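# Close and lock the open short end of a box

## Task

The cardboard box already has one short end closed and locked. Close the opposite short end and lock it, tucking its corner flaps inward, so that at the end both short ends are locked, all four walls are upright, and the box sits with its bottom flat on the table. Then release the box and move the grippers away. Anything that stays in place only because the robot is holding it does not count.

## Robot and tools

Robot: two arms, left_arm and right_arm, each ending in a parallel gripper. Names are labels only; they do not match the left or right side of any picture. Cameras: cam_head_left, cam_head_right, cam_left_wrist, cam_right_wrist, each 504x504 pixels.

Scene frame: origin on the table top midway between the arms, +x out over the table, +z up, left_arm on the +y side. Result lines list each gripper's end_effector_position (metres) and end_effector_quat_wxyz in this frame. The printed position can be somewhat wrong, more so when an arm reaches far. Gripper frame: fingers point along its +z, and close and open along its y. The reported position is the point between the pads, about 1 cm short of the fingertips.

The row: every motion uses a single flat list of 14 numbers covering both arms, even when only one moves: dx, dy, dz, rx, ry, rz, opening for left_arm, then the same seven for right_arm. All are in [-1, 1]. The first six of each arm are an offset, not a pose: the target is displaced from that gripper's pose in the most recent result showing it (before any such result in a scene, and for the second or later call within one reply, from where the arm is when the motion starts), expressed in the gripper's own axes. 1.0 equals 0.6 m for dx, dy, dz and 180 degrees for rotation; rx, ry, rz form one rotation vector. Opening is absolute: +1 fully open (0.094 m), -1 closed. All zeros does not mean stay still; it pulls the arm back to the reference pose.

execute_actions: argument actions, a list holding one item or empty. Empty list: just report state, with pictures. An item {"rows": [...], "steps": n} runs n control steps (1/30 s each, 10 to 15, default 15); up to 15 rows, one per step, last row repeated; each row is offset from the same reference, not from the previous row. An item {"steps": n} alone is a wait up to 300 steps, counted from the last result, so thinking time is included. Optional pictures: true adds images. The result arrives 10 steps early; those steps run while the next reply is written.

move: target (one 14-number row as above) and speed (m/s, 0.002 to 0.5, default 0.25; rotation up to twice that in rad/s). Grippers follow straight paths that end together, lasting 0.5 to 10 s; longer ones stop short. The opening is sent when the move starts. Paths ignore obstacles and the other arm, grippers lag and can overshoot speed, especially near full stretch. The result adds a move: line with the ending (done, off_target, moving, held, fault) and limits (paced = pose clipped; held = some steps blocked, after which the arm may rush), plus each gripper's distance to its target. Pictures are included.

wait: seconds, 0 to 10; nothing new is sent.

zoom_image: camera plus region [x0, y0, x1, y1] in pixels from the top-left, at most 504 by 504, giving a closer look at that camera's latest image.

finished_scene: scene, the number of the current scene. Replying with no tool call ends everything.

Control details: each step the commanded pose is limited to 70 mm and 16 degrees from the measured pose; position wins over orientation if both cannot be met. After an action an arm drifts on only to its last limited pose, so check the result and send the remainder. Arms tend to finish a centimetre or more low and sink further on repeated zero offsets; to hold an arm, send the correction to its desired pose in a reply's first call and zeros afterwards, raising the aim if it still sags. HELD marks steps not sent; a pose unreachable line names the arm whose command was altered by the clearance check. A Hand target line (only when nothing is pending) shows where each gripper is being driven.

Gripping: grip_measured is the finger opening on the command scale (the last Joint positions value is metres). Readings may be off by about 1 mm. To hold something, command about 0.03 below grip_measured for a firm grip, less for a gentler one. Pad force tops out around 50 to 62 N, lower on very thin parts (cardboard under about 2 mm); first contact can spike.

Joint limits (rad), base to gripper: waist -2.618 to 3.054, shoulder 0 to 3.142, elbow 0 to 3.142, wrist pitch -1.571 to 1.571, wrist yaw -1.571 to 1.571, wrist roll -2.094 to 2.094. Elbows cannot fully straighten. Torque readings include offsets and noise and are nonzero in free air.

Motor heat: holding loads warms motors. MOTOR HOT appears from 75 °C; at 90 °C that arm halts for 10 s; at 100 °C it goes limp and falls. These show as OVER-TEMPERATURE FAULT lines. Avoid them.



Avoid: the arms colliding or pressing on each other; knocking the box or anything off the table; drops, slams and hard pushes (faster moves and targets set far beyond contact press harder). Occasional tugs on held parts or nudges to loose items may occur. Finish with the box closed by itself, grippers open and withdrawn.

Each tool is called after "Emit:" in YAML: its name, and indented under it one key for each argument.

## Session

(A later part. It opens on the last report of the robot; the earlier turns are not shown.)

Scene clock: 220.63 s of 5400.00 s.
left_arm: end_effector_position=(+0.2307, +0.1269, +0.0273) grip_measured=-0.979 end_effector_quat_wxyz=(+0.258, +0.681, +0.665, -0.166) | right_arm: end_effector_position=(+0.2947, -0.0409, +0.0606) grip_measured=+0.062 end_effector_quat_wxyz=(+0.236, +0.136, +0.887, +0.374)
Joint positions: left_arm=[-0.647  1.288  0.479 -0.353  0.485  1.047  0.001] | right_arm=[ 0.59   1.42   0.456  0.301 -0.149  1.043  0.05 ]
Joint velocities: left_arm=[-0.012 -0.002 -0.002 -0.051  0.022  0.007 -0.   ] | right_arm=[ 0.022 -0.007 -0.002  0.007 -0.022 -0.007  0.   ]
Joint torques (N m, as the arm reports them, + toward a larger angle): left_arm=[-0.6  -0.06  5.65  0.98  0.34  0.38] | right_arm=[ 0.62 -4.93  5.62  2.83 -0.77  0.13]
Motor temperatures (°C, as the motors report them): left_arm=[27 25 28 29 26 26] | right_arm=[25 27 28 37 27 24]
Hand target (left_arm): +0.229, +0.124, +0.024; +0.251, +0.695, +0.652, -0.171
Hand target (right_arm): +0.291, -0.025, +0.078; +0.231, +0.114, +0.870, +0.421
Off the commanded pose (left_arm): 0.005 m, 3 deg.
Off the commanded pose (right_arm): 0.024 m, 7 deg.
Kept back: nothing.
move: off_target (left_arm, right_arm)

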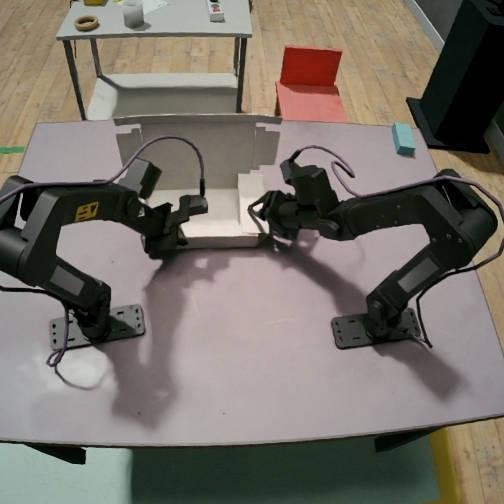

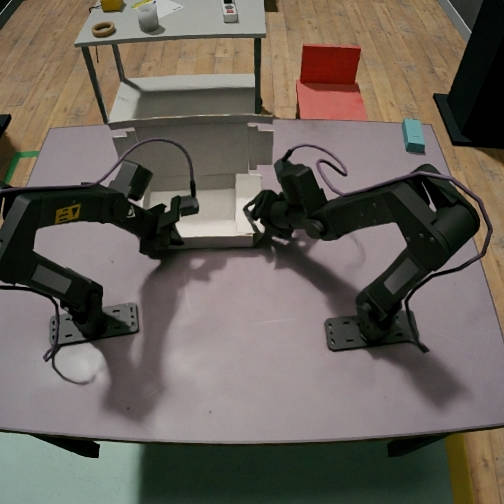

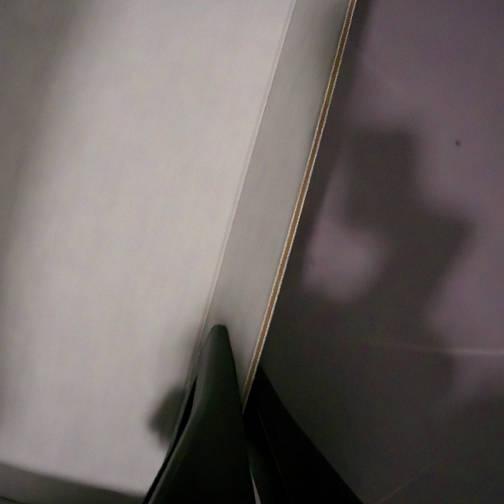

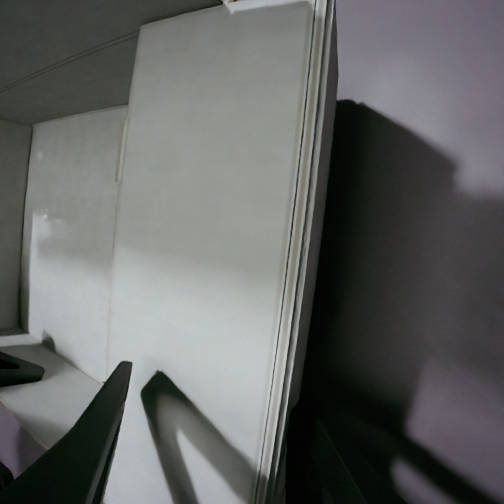

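Emit:
move:
  target: [0.002,-0.004,0.004,0.006,0,0.008,-1, -0.0113,-0.0107,-0.027,-0.168,0.0945,0.05,0.064]
  speed: 0.2

Scene clock: 226.33 s of 5400.00 s.
left_arm: end_effector_position=(+0.2321, +0.1269, +0.0275) grip_measured=-0.979 end_effector_quat_wxyz=(+0.261, +0.682, +0.663, -0.163) | right_arm: end_effector_position=(+0.2971, -0.0571, +0.0623) grip_measured=+0.062 end_effector_quat_wxyz=(+0.094, +0.101, +0.780, +0.610)
Joint positions: left_arm=[-0.647  1.288  0.479 -0.348  0.482  1.051  0.001] | right_arm=[ 0.198  1.833  0.344  1.055 -0.971  1.182  0.05 ]
Joint velocities: left_arm=[ 0.007  0.002 -0.002  0.037  0.066  0.022  0.   ] | right_arm=[ 0.002  0.017  0.007  0.051 -0.022  0.051  0.   ]
Joint torques (N m, as the arm reports them, + toward a larger angle): left_arm=[ 0.06 -1.29  4.94  0.96  0.35  0.25] | right_arm=[-0.62 -5.35  1.89  2.55 -0.52 -0.08]
Motor temperatures (°C, as the motors report them): left_arm=[27 25 28 29 26 26] | right_arm=[25 27 28 38 27 24]
Hand target (left_arm): +0.229, +0.127, +0.024; +0.254, +0.691, +0.655, -0.169
Hand target (right_arm): +0.291, -0.057, +0.069; +0.099, +0.082, +0.772, +0.622
Off the commanded pose (left_arm): 0.005 m, 2 deg.
Off the commanded pose (right_arm): 0.008 m, 3 deg.
Kept back: nothing.
After step 90, 0.50 s passed at rest.
move: off_target (right_arm)

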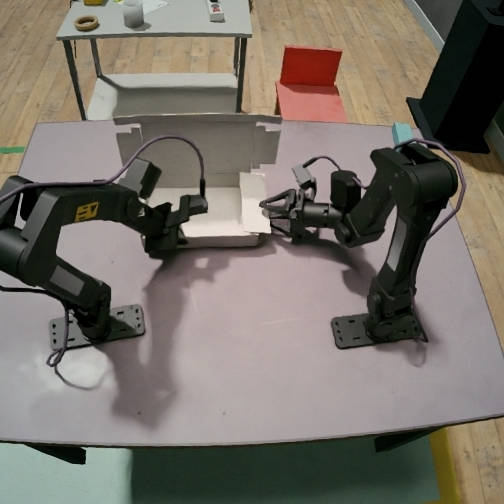

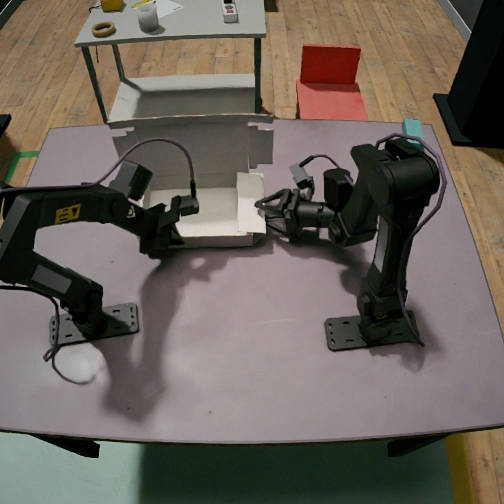

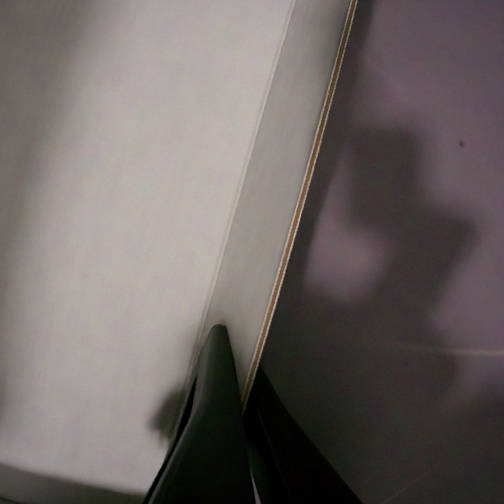

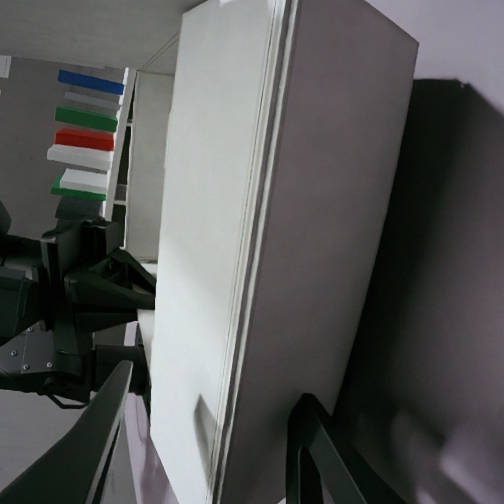

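Emit:
move:
  target: [0.002,-0.006,0.004,0.006,0,0.008,-1, -0.004,-0.009,-0.036,0,0,0,0.064]
  speed: 0.06

Emit:
move:
  target: [0.002,-0.004,0.004,0.004,0,0.005,-1, 0,0.004,0,0,0,0,-0.4]
  speed: 0.06

Scene clock: 227.90 s of 5400.00 s.
left_arm: end_effector_position=(+0.2333, +0.1266, +0.0279) grip_measured=-0.979 end_effector_quat_wxyz=(+0.264, +0.687, +0.658, -0.160) | right_arm: end_effector_position=(+0.3008, -0.0752, +0.0623) grip_measured=+0.062 end_effector_quat_wxyz=(+0.093, +0.108, +0.779, +0.611)
Joint positions: left_arm=[-0.647  1.288  0.479 -0.342  0.481  1.066  0.001] | right_arm=[ 0.12   1.814  0.344  0.99  -1.034  1.136  0.05 ]
Joint velocities: left_arm=[ 0.002 -0.027 -0.012 -0.081  0.007  0.022 -0.   ] | right_arm=[ 0.002 -0.017 -0.007 -0.037 -0.051 -0.066 -0.001]
Joint torques (N m, as the arm reports them, + toward a larger angle): left_arm=[-0.16 -1.62  4.71  0.97  0.34  0.14] | right_arm=[-1.2  -6.61  1.97  1.84 -0.38 -0.26]
Motor temperatures (°C, as the motors report them): left_arm=[27 25 28 29 26 26] | right_arm=[25 27 28 38 27 24]
Hand target (left_arm): +0.229, +0.127, +0.024; +0.256, +0.693, +0.653, -0.166
Hand target (right_arm): +0.294, -0.079, +0.062; +0.094, +0.101, +0.780, +0.611
Off the commanded pose (left_arm): 0.006 m, 1 deg.
Off the commanded pose (right_arm): 0.008 m, 1 deg.
Kept back: nothing.
move: done

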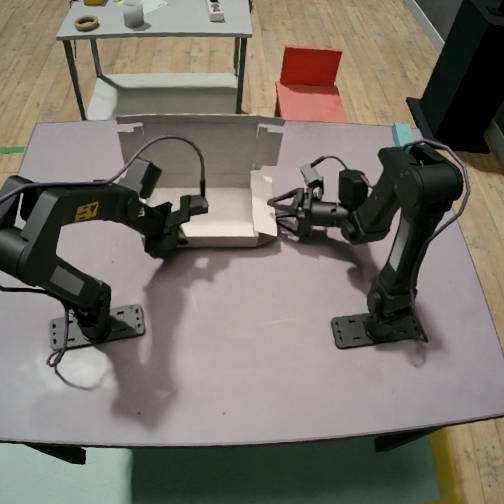

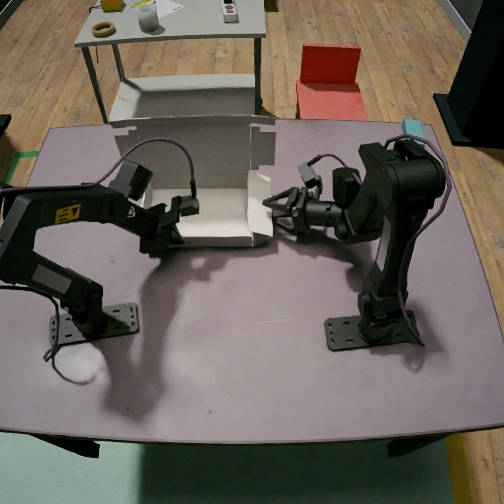

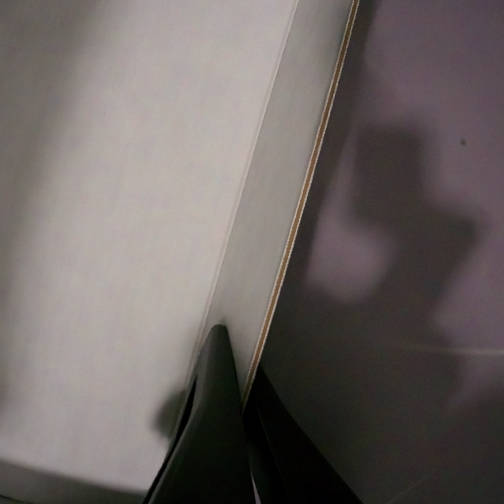

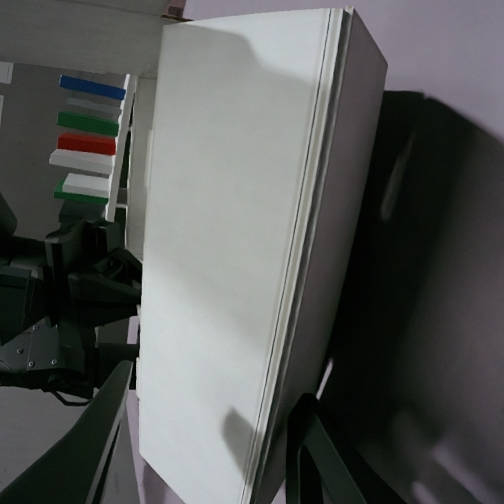

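Scene clock: 228.60 s of 5400.00 s.
left_arm: end_effector_position=(+0.2334, +0.1265, +0.0280) grip_measured=-0.979 end_effector_quat_wxyz=(+0.265, +0.687, +0.657, -0.159) | right_arm: end_effector_position=(+0.3011, -0.0760, +0.0596) grip_measured=-0.398 end_effector_quat_wxyz=(+0.089, +0.117, +0.781, +0.607)
Joint positions: left_arm=[-0.647  1.288  0.479 -0.341  0.481  1.066  0.001] | right_arm=[ 0.12   1.814  0.344  0.975 -1.025  1.141  0.028]
Joint velocities: left_arm=[-0.002  0.007 -0.007  0.022 -0.007 -0.051 -0.001] | right_arm=[ 0.007 -0.002 -0.007  0.051 -0.007 -0.037  0.   ]
Joint torques (N m, as the arm reports them, + toward a larger angle): left_arm=[-0.14 -1.68  4.63  1.07  0.3   0.18] | right_arm=[ 0.2  -6.23  4.22  1.88 -0.26 -0.06]
Motor temperatures (°C, as the motors report them): left_arm=[27 25 28 29 26 26] | right_arm=[25 27 28 38 27 24]
Hand target (left_arm): +0.231, +0.126, +0.025; +0.261, +0.694, +0.651, -0.161
Hand target (right_arm): +0.301, -0.075, +0.065; +0.093, +0.108, +0.779, +0.611
Off the commanded pose (left_arm): 0.004 m, 1 deg.
Off the commanded pose (right_arm): 0.005 m, 1 deg.
Kept back: nothing.
move: done

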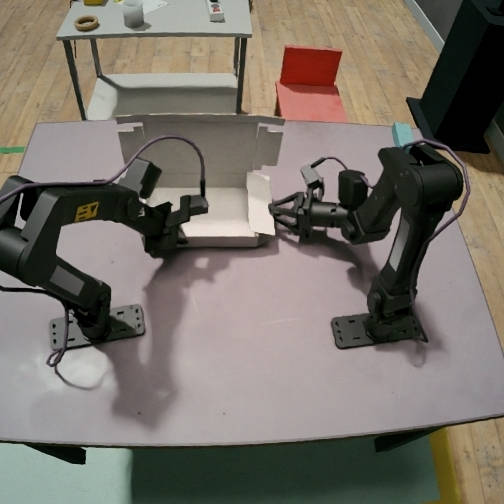

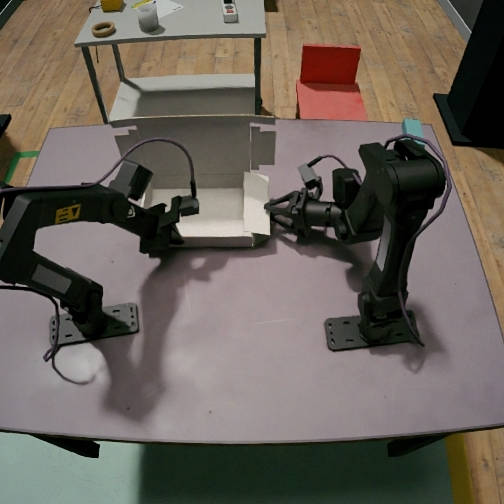

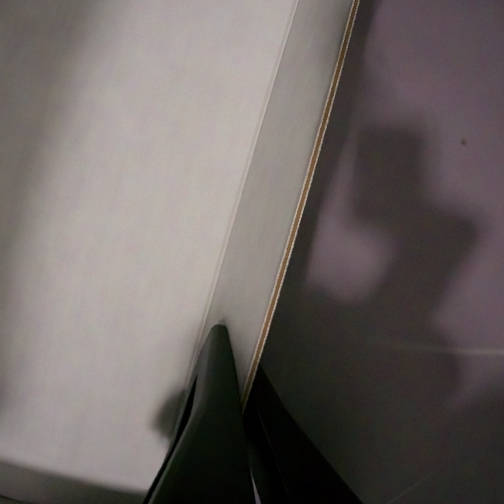

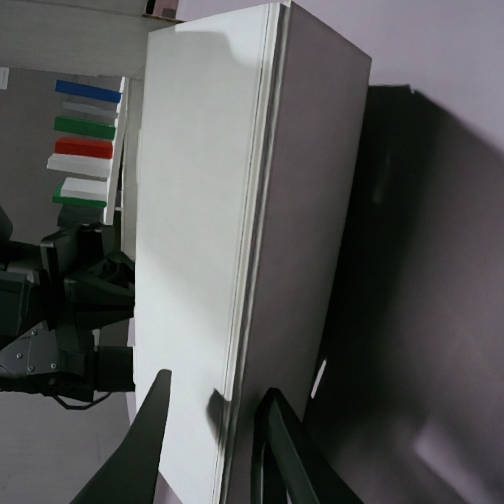

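Emit:
move:
  target: [0.002,-0.002,0.004,0.03,0.011,-0.016,-1, 0.02,0.028,0.062,0,0,0,-0.4]
  speed: 0.05

Scene clock: 232.73 s of 5400.00 s.
left_arm: end_effector_position=(+0.2335, +0.1285, +0.0276) grip_measured=-0.979 end_effector_quat_wxyz=(+0.224, +0.676, +0.679, -0.178) | right_arm: end_effector_position=(+0.3053, -0.0513, +0.0577) grip_measured=-0.398 end_effector_quat_wxyz=(+0.101, +0.151, +0.786, +0.591)
Joint positions: left_arm=[-0.635  1.352  0.555 -0.444  0.488  1.051  0.001] | right_arm=[ 0.252  1.814  0.344  1.04  -0.835  1.262  0.028]
Joint velocities: left_arm=[-0.002  0.012  0.012  0.081  0.022  0.037  0.001] | right_arm=[-0.007 -0.012  0.002 -0.022 -0.037  0.022 -0.   ]
Joint torques (N m, as the arm reports them, + toward a larger angle): left_arm=[-0.45 -0.9   5.72  0.85  0.35  0.23] | right_arm=[ 3.07 -4.61  6.73  2.22 -0.58  0.  ]
Motor temperatures (°C, as the motors report them): left_arm=[27 25 28 29 26 26] | right_arm=[25 27 28 38 27 24]
Hand target (left_arm): +0.233, +0.126, +0.025; +0.217, +0.685, +0.671, -0.184
Hand target (right_arm): +0.300, -0.035, +0.067; +0.089, +0.117, +0.781, +0.607
Off the commanded pose (left_arm): 0.003 m, 2 deg.
Off the commanded pose (right_arm): 0.020 m, 5 deg.
Kept back: nothing.
move: off_target (right_arm)

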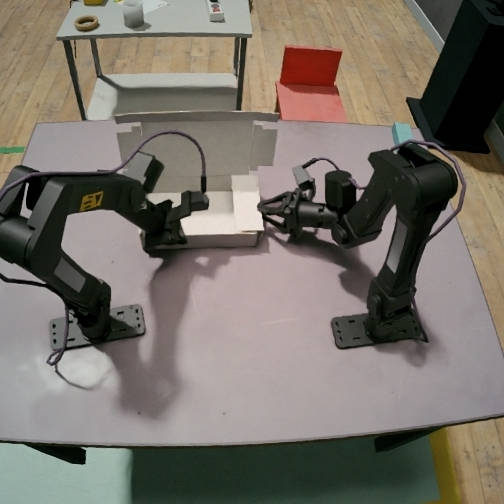

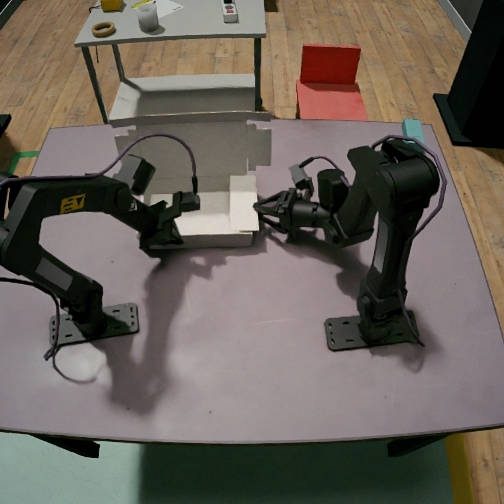

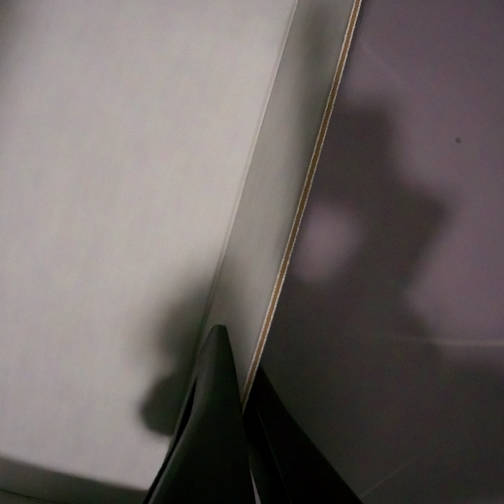

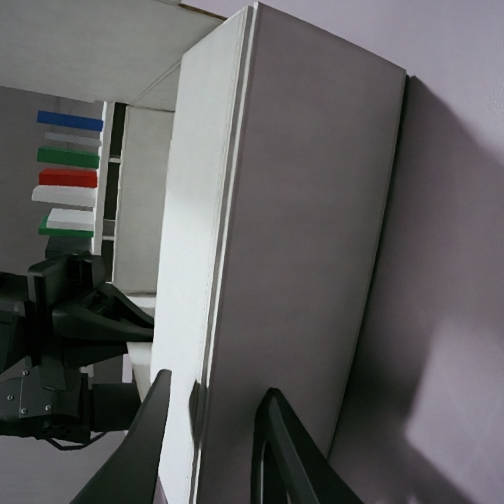

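Emit:
move:
  target: [-0.006,0,0.01,0.012,0,0.018,-1, 0.021,0.023,0.032,-0.02,0.04,-0.02,-0.4]
  speed: 0.05

Scene clock: 235.60 s of 5400.00 s.
left_arm: end_effector_position=(+0.2338, +0.1286, +0.0275) grip_measured=-0.979 end_effector_quat_wxyz=(+0.216, +0.674, +0.682, -0.181) | right_arm: end_effector_position=(+0.3052, -0.0452, +0.0529) grip_measured=-0.398 end_effector_quat_wxyz=(+0.079, +0.138, +0.784, +0.600)
Joint positions: left_arm=[-0.635  1.366  0.572 -0.464  0.487  1.049  0.001] | right_arm=[ 0.25   1.878  0.378  1.062 -0.891  1.265  0.028]
Joint velocities: left_arm=[-0.012  0.012 -0.002 -0.11   0.022 -0.066  0.   ] | right_arm=[ 0.002  0.017 -0.007 -0.051 -0.007 -0.007  0.   ]
Joint torques (N m, as the arm reports them, + toward a larger angle): left_arm=[-1.21 -0.51  5.5   0.99  0.39  0.52] | right_arm=[ 3.29 -4.99  6.93  2.27 -0.63 -0.23]
Motor temperatures (°C, as the motors report them): left_arm=[27 25 28 29 26 26] | right_arm=[25 27 28 38 27 24]
Hand target (left_arm): +0.234, +0.123, +0.025; +0.217, +0.698, +0.657, -0.184
Hand target (right_arm): +0.300, -0.027, +0.065; +0.075, +0.086, +0.777, +0.620
Off the commanded pose (left_arm): 0.007 m, 4 deg.
Off the commanded pose (right_arm): 0.023 m, 6 deg.
Kept back: nothing.
move: off_target (left_arm, right_arm)

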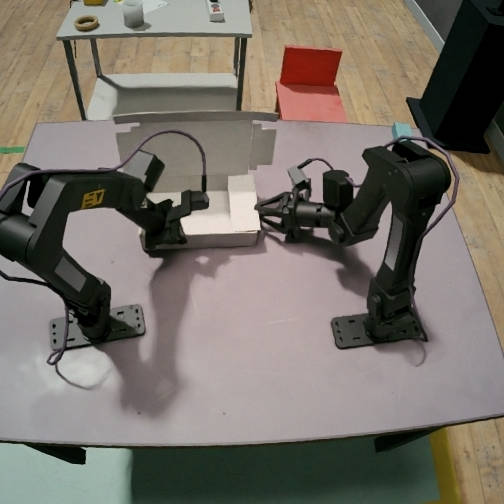

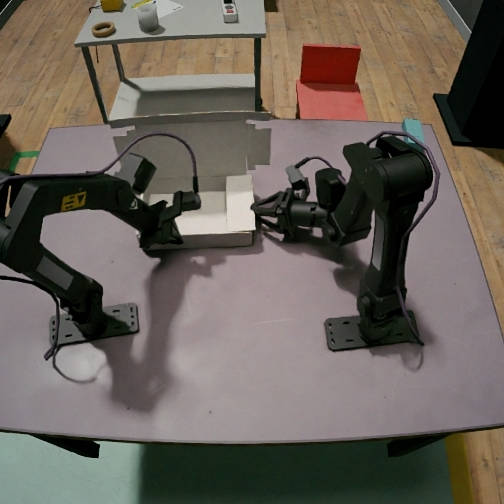

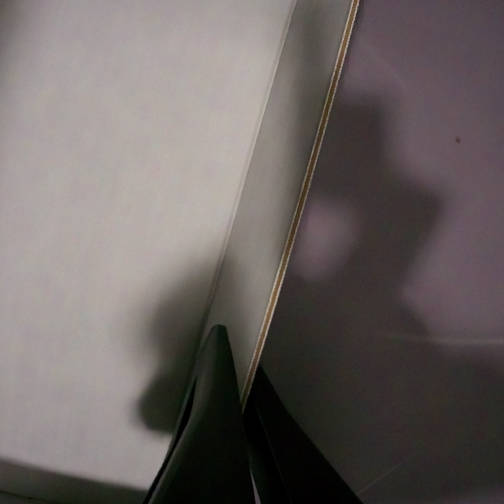

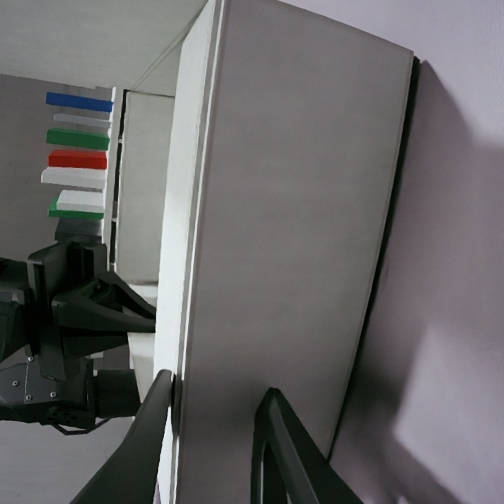

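Emit:
move:
  target: [-0.003,0,0.007,0.008,0,0.012,-1, 0.024,0.035,0.0355,0.19,-0.0375,-0.1263,-0.04]
  speed: 0.15

Scene clock: 239.97 s of 5400.00 s.
left_arm: end_effector_position=(+0.2336, +0.1285, +0.0274) grip_measured=-0.979 end_effector_quat_wxyz=(+0.216, +0.676, +0.681, -0.182) | right_arm: end_effector_position=(+0.3034, -0.0282, +0.0543) grip_measured=-0.042 end_effector_quat_wxyz=(+0.193, +0.058, +0.933, +0.297)
Joint positions: left_arm=[-0.633  1.368  0.572 -0.465  0.49   1.055  0.001] | right_arm=[ 0.59   1.531  0.696 -0.028 -0.175  0.856  0.045]
Joint velocities: left_arm=[ 0.002 -0.017 -0.012  0.022  0.051  0.022 -0.   ] | right_arm=[ 0.007 -0.007 -0.002 -0.037 -0.051  0.007 -0.001]
Joint torques (N m, as the arm reports them, + toward a larger angle): left_arm=[-0.8  -0.69  5.82  0.87  0.32  0.33] | right_arm=[ 1.94 -5.87  9.17  1.65 -0.17 -0.2 ]
Motor temperatures (°C, as the motors report them): left_arm=[27 25 28 29 26 26] | right_arm=[25 27 28 38 27 24]
Hand target (left_arm): +0.234, +0.125, +0.025; +0.211, +0.690, +0.668, -0.185
Hand target (right_arm): +0.301, -0.016, +0.067; +0.198, +0.034, +0.930, +0.309
Off the commanded pose (left_arm): 0.005 m, 2 deg.
Off the commanded pose (right_arm): 0.019 m, 3 deg.
Kept back: nothing.
move: off_target (right_arm)

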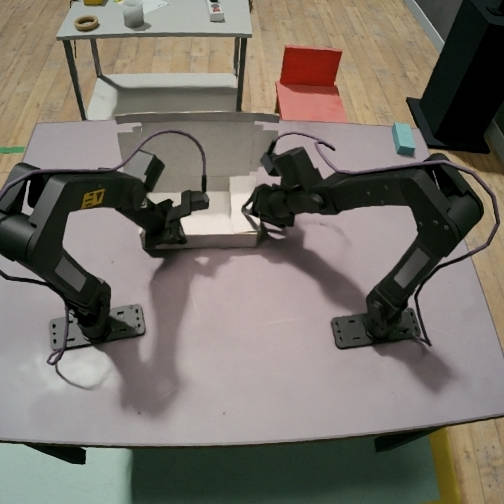

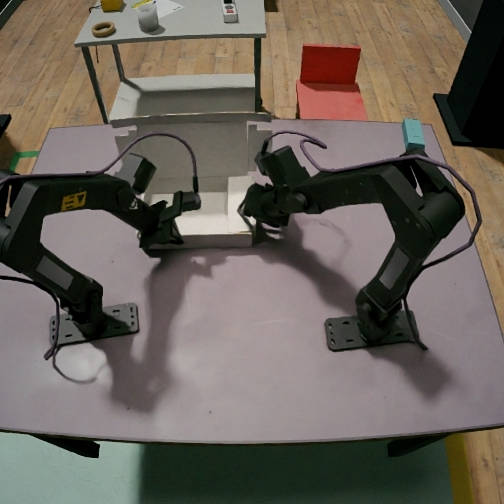

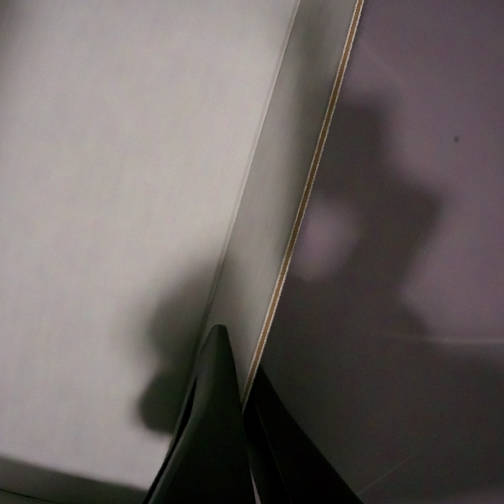

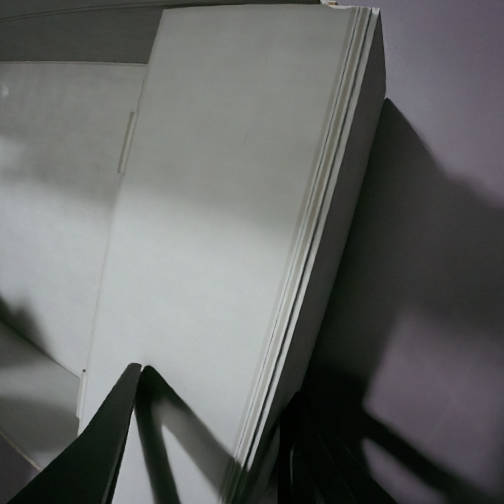

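Emit:
move:
  target: [-0.003,0,0.007,0.006,0,0.009,-1, 0.005,0.013,0.012,0.08,-0.004,-0.038,-0.21]
  speed: 0.1

Scene clock: 242.53 s of 5400.00 s.
left_arm: end_effector_position=(+0.2336, +0.1284, +0.0276) grip_measured=-0.979 end_effector_quat_wxyz=(+0.215, +0.670, +0.686, -0.185) | right_arm: end_effector_position=(+0.3054, -0.0251, +0.0550) grip_measured=-0.207 end_effector_quat_wxyz=(+0.213, +0.043, +0.961, +0.171)
Joint positions: left_arm=[-0.633  1.368  0.572 -0.464  0.492  1.037  0.001] | right_arm=[ 0.713  1.608  0.891 -0.307  0.084  0.856  0.037]
Joint velocities: left_arm=[-0.007  0.002 -0.007 -0.022  0.007 -0.007  0.001] | right_arm=[-0.012 -0.007  0.022 -0.051 -0.037 -0.022 -0.001]
Joint torques (N m, as the arm reports them, + toward a larger angle): left_arm=[-0.91 -1.02  5.51  0.95  0.3   0.41] | right_arm=[ 1.55 -4.23  8.73  1.46 -0.04 -0.14]
Motor temperatures (°C, as the motors report them): left_arm=[27 25 28 29 26 26] | right_arm=[25 27 28 38 27 24]
Hand target (left_arm): +0.234, +0.125, +0.025; +0.213, +0.687, +0.670, -0.185
Hand target (right_arm): +0.303, -0.017, +0.052; +0.209, +0.028, +0.963, +0.166
Off the commanded pose (left_arm): 0.005 m, 3 deg.
Off the commanded pose (right_arm): 0.008 m, 2 deg.
Kept back: nothing.
move: off_target (left_arm)

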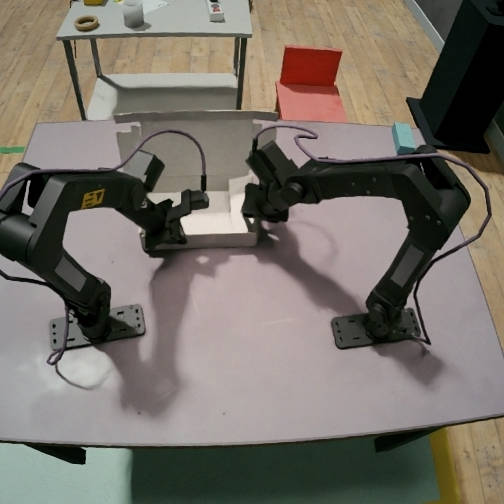

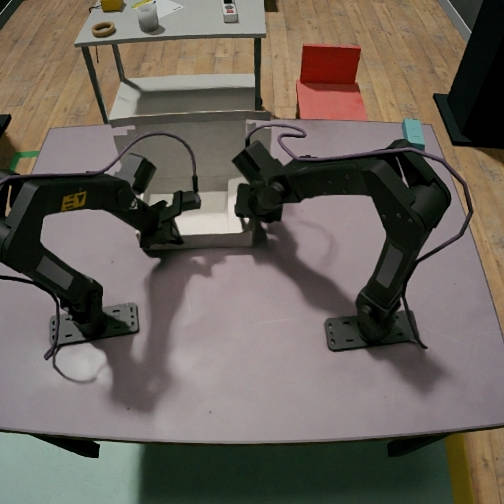

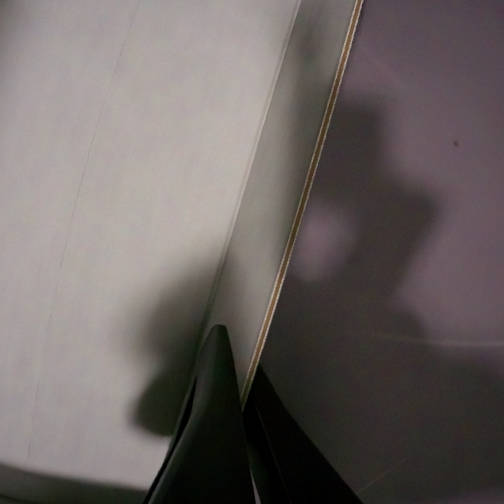

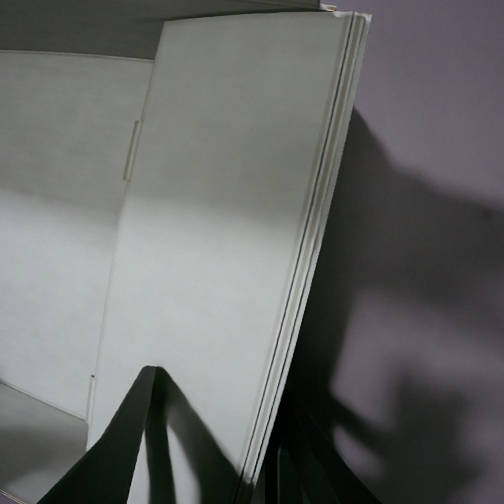

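Emit:
move:
  target: [-0.002,0,0.006,0.008,0,0.012,-1, 0.015,0,0.0245,0.05,0.003,-0.049,-0.36]
  speed: 0.08

Scene clock: 244.83 s of 5400.00 s.
left_arm: end_effector_position=(+0.2335, +0.1282, +0.0277) grip_measured=-0.979 end_effector_quat_wxyz=(+0.214, +0.666, +0.690, -0.186) | right_arm: end_effector_position=(+0.3084, -0.0244, +0.0458) grip_measured=-0.357 end_effector_quat_wxyz=(+0.230, +0.001, +0.969, +0.087)
Joint positions: left_arm=[-0.633  1.368  0.572 -0.464  0.493  1.028  0.001] | right_arm=[ 0.774  1.699  0.987 -0.412  0.226  0.802  0.03 ]
Joint velocities: left_arm=[ 0.002 -0.007  0.007  0.007  0.022  0.007 -0.001] | right_arm=[ 0.002 -0.017 -0.007 -0.125 -0.007  0.007 -0.   ]
Joint torques (N m, as the arm reports them, + toward a larger angle): left_arm=[-0.35 -0.75  5.75  0.84  0.35  0.51] | right_arm=[ 1.46 -4.77  8.35  1.25  0.07 -0.19]
Motor temperatures (°C, as the motors report them): left_arm=[27 25 28 29 26 26] | right_arm=[25 27 28 37 27 24]
Hand target (left_arm): +0.234, +0.126, +0.025; +0.211, +0.684, +0.672, -0.189
Hand target (right_arm): +0.303, -0.019, +0.039; +0.218, -0.016, +0.973, +0.078
Off the commanded pose (left_arm): 0.004 m, 3 deg.
Off the commanded pose (right_arm): 0.010 m, 3 deg.
Kept back: nothing.
move: off_target (left_arm, right_arm)

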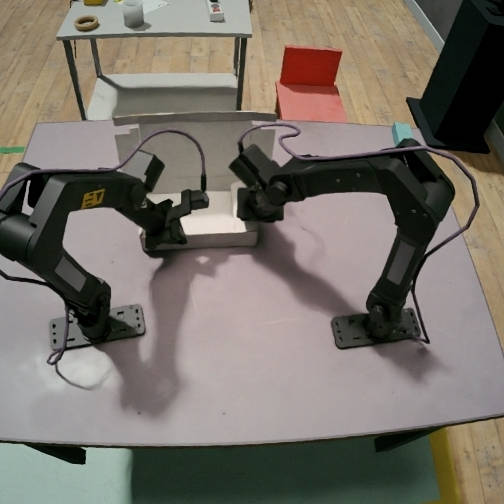

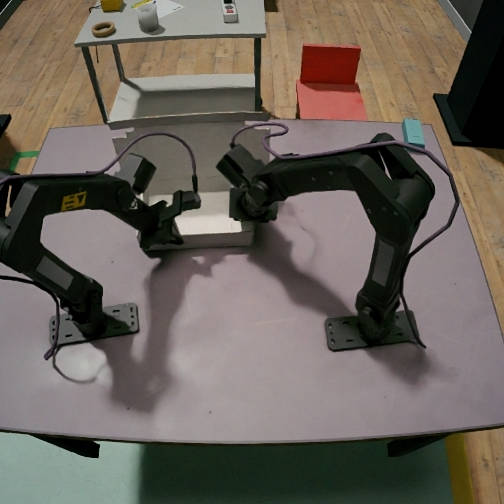

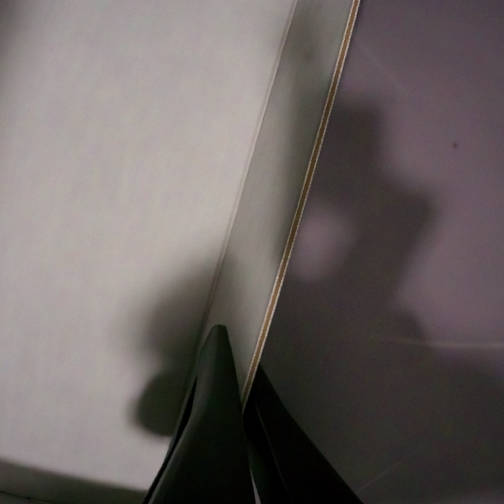

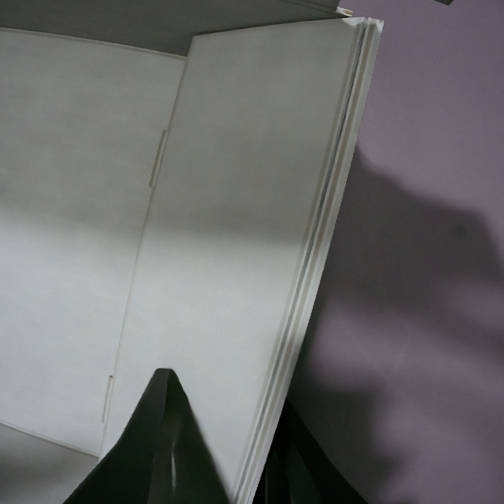

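Emit:
move:
  target: [-0.002,0,0.006,0.006,0,0.009,-1, 0.018,-0.0075,0.02,0.025,0.001,-0.025,-0.575]
  speed: 0.06

Scene clock: 246.53 s of 5400.00 s.
left_arm: end_effector_position=(+0.2342, +0.1281, +0.0278) grip_measured=-0.979 end_effector_quat_wxyz=(+0.215, +0.665, +0.691, -0.186) | right_arm: end_effector_position=(+0.3094, -0.0286, +0.0404) grip_measured=-0.572 end_effector_quat_wxyz=(+0.247, -0.012, +0.967, +0.054)
Joint positions: left_arm=[-0.633  1.368  0.572 -0.461  0.493  1.023  0.001] | right_arm=[ 0.798  1.722  0.988 -0.415  0.298  0.785  0.02 ]
Joint velocities: left_arm=[-0.017 -0.007 -0.022  0.066  0.037  0.022  0.   ] | right_arm=[-0.007 -0.012 -0.012 -0.051 -0.007 -0.022  0.001]
Joint torques (N m, as the arm reports them, + toward a larger angle): left_arm=[-0.5  -1.13  5.45  0.87  0.34  0.33] | right_arm=[ 1.15 -4.67  7.67  1.11  0.12 -0.14]
Motor temperatures (°C, as the motors report them): left_arm=[27 25 28 29 26 26] | right_arm=[25 27 28 37 27 24]
Hand target (left_arm): +0.234, +0.125, +0.025; +0.211, +0.678, +0.678, -0.190
Hand target (right_arm): +0.304, -0.027, +0.030; +0.232, -0.028, +0.971, +0.040
Off the commanded pose (left_arm): 0.004 m, 2 deg.
Off the commanded pose (right_arm): 0.012 m, 3 deg.
Kept back: nothing.
move: off_target (right_arm)

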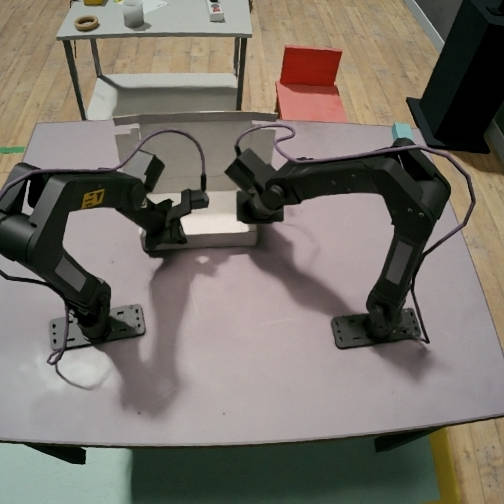

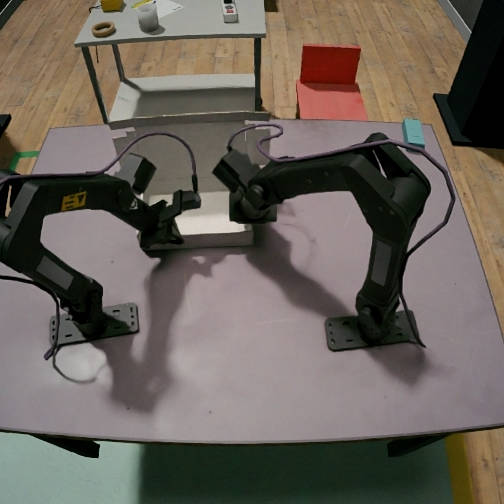

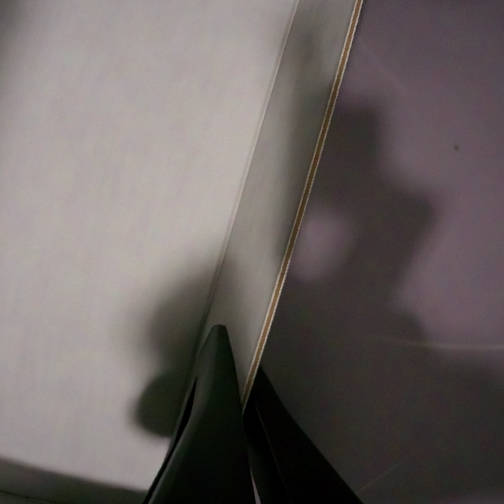

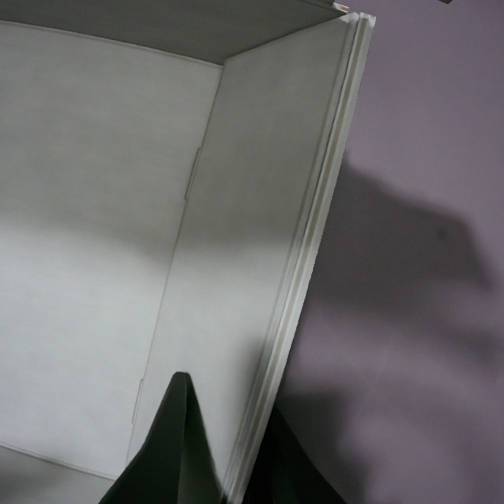

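Emit:
move:
  target: [0,-0.002,0.004,-0.016,0,0.016,-1, 0.012,-0.006,0.012,0.015,0,-0.014,-0.76]
  speed: 0.05

Scene clock: 248.00 s of 5400.00 s.
left_arm: end_effector_position=(+0.2354, +0.1275, +0.0276) grip_measured=-0.979 end_effector_quat_wxyz=(+0.228, +0.666, +0.689, -0.174) | right_arm: end_effector_position=(+0.3106, -0.0327, +0.0397) grip_measured=-0.756 end_effector_quat_wxyz=(+0.256, -0.015, +0.966, +0.038)
Joint positions: left_arm=[-0.645  1.342  0.546 -0.422  0.472  1.008  0.001] | right_arm=[ 0.805  1.727  0.988 -0.422  0.336  0.781  0.011]
Joint velocities: left_arm=[ 0.002 -0.002 -0.002 -0.007 -0.051 -0.081  0.001] | right_arm=[-0.007 -0.012 -0.017 -0.007  0.037  0.022 -0.001]
Joint torques (N m, as the arm reports them, + toward a larger angle): left_arm=[-1.49 -4.34  3.07  1.14  0.1   0.14] | right_arm=[ 1.07 -5.36  6.58  1.33  0.2  -0.09]
Motor temperatures (°C, as the motors report them): left_arm=[27 25 28 29 26 26] | right_arm=[25 27 28 37 27 24]
Hand target (left_arm): +0.233, +0.127, +0.026; +0.236, +0.677, +0.678, -0.163
Hand target (right_arm): +0.307, -0.032, +0.031; +0.249, -0.028, +0.968, +0.027
Off the commanded pose (left_arm): 0.003 m, 2 deg.
Off the commanded pose (right_arm): 0.010 m, 2 deg.
Kept back: nothing.
move: done

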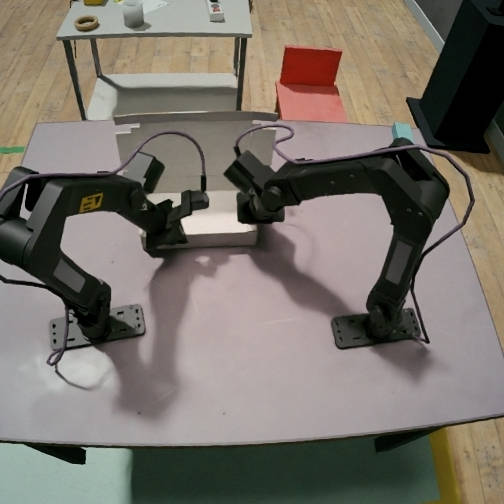

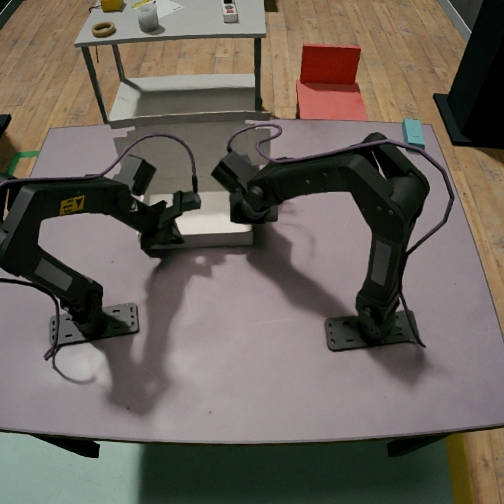

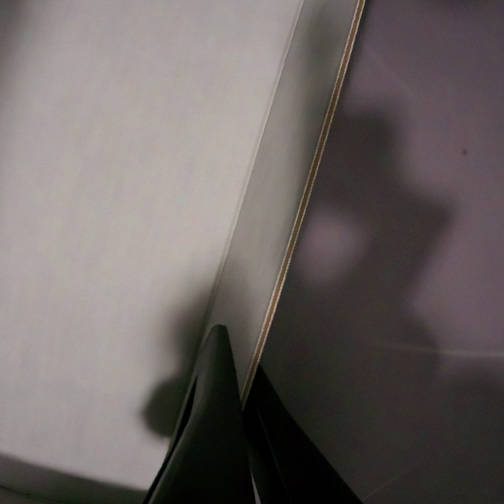

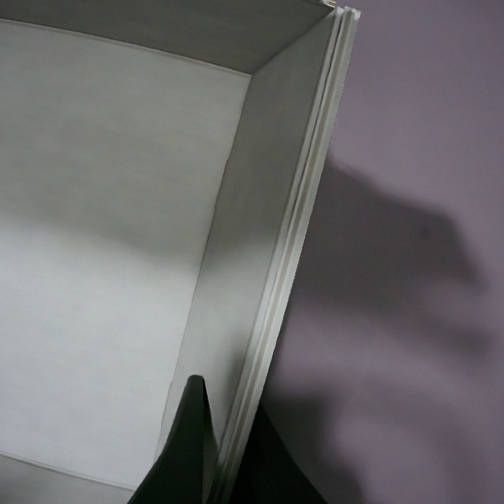

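Emit:
execute_actions:
  actions: []

Scene clock: 248.90 s of 5400.00 s.
left_arm: end_effector_position=(+0.2354, +0.1274, +0.0277) grip_measured=-0.979 end_effector_quat_wxyz=(+0.228, +0.665, +0.689, -0.174) | right_arm: end_effector_position=(+0.3107, -0.0328, +0.0397) grip_measured=-0.756 end_effector_quat_wxyz=(+0.256, -0.015, +0.966, +0.037)
Joint positions: left_arm=[-0.646  1.342  0.546 -0.421  0.472  1.007  0.001] | right_arm=[ 0.805  1.728  0.988 -0.422  0.337  0.781  0.011]
Joint velocities: left_arm=[-0.032 -0.002  0.007  0.007  0.022 -0.037  0.   ] | right_arm=[ 0.017 -0.002 -0.002 -0.022 -0.022 -0.037  0.001]
Joint torques (N m, as the arm reports them, + toward a larger angle): left_arm=[-1.34 -4.34  3.21  1.18  0.1   0.14] | right_arm=[ 1.13 -5.41  6.71  1.31  0.2  -0.2 ]
Motor temperatures (°C, as the motors report them): left_arm=[27 25 28 29 26 26] | right_arm=[25 27 28 37 27 24]
Hand target (left_arm): +0.233, +0.127, +0.026; +0.236, +0.676, +0.678, -0.164
Hand target (right_arm): +0.307, -0.032, +0.031; +0.249, -0.028, +0.968, +0.026
Off the commanded pose (left_arm): 0.003 m, 2 deg.
Off the commanded pose (right_arm): 0.010 m, 2 deg.
Kept back: nothing.
Steps of this call (steps 1 to 27: nothing new was sent). Readings (end_effector_position):
1: left_arm (+0.2354, +0.1275, +0.0276) | right_arm (+0.3106, -0.0327, +0.0397)
2: left_arm (+0.2354, +0.1275, +0.0276) | right_arm (+0.3106, -0.0328, +0.0396)
4: left_arm (+0.2354, +0.1274, +0.0277) | right_arm (+0.3107, -0.0327, +0.0396)
8: left_arm (+0.2354, +0.1274, +0.0277) | right_arm (+0.3107, -0.0327, +0.0396)
27: the state above

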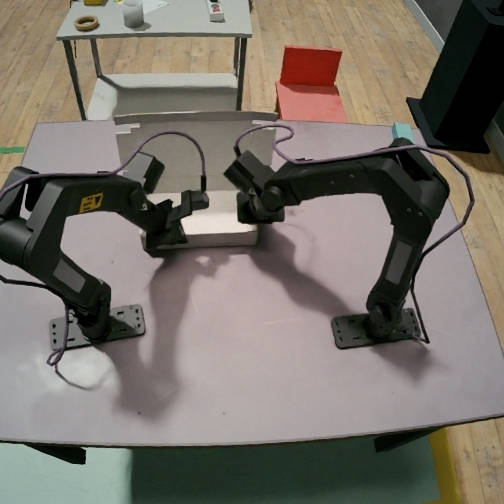

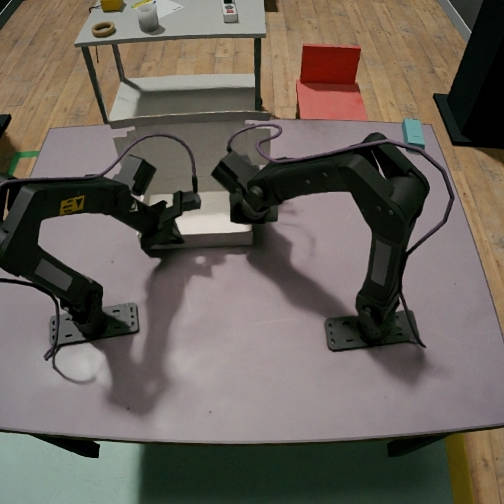

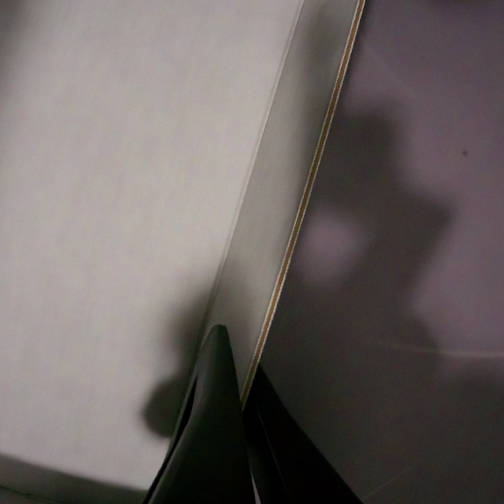

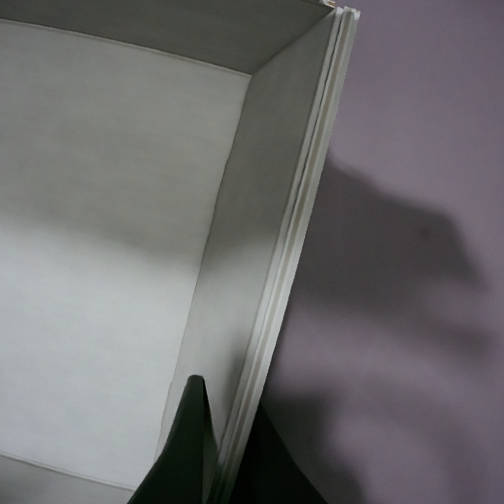

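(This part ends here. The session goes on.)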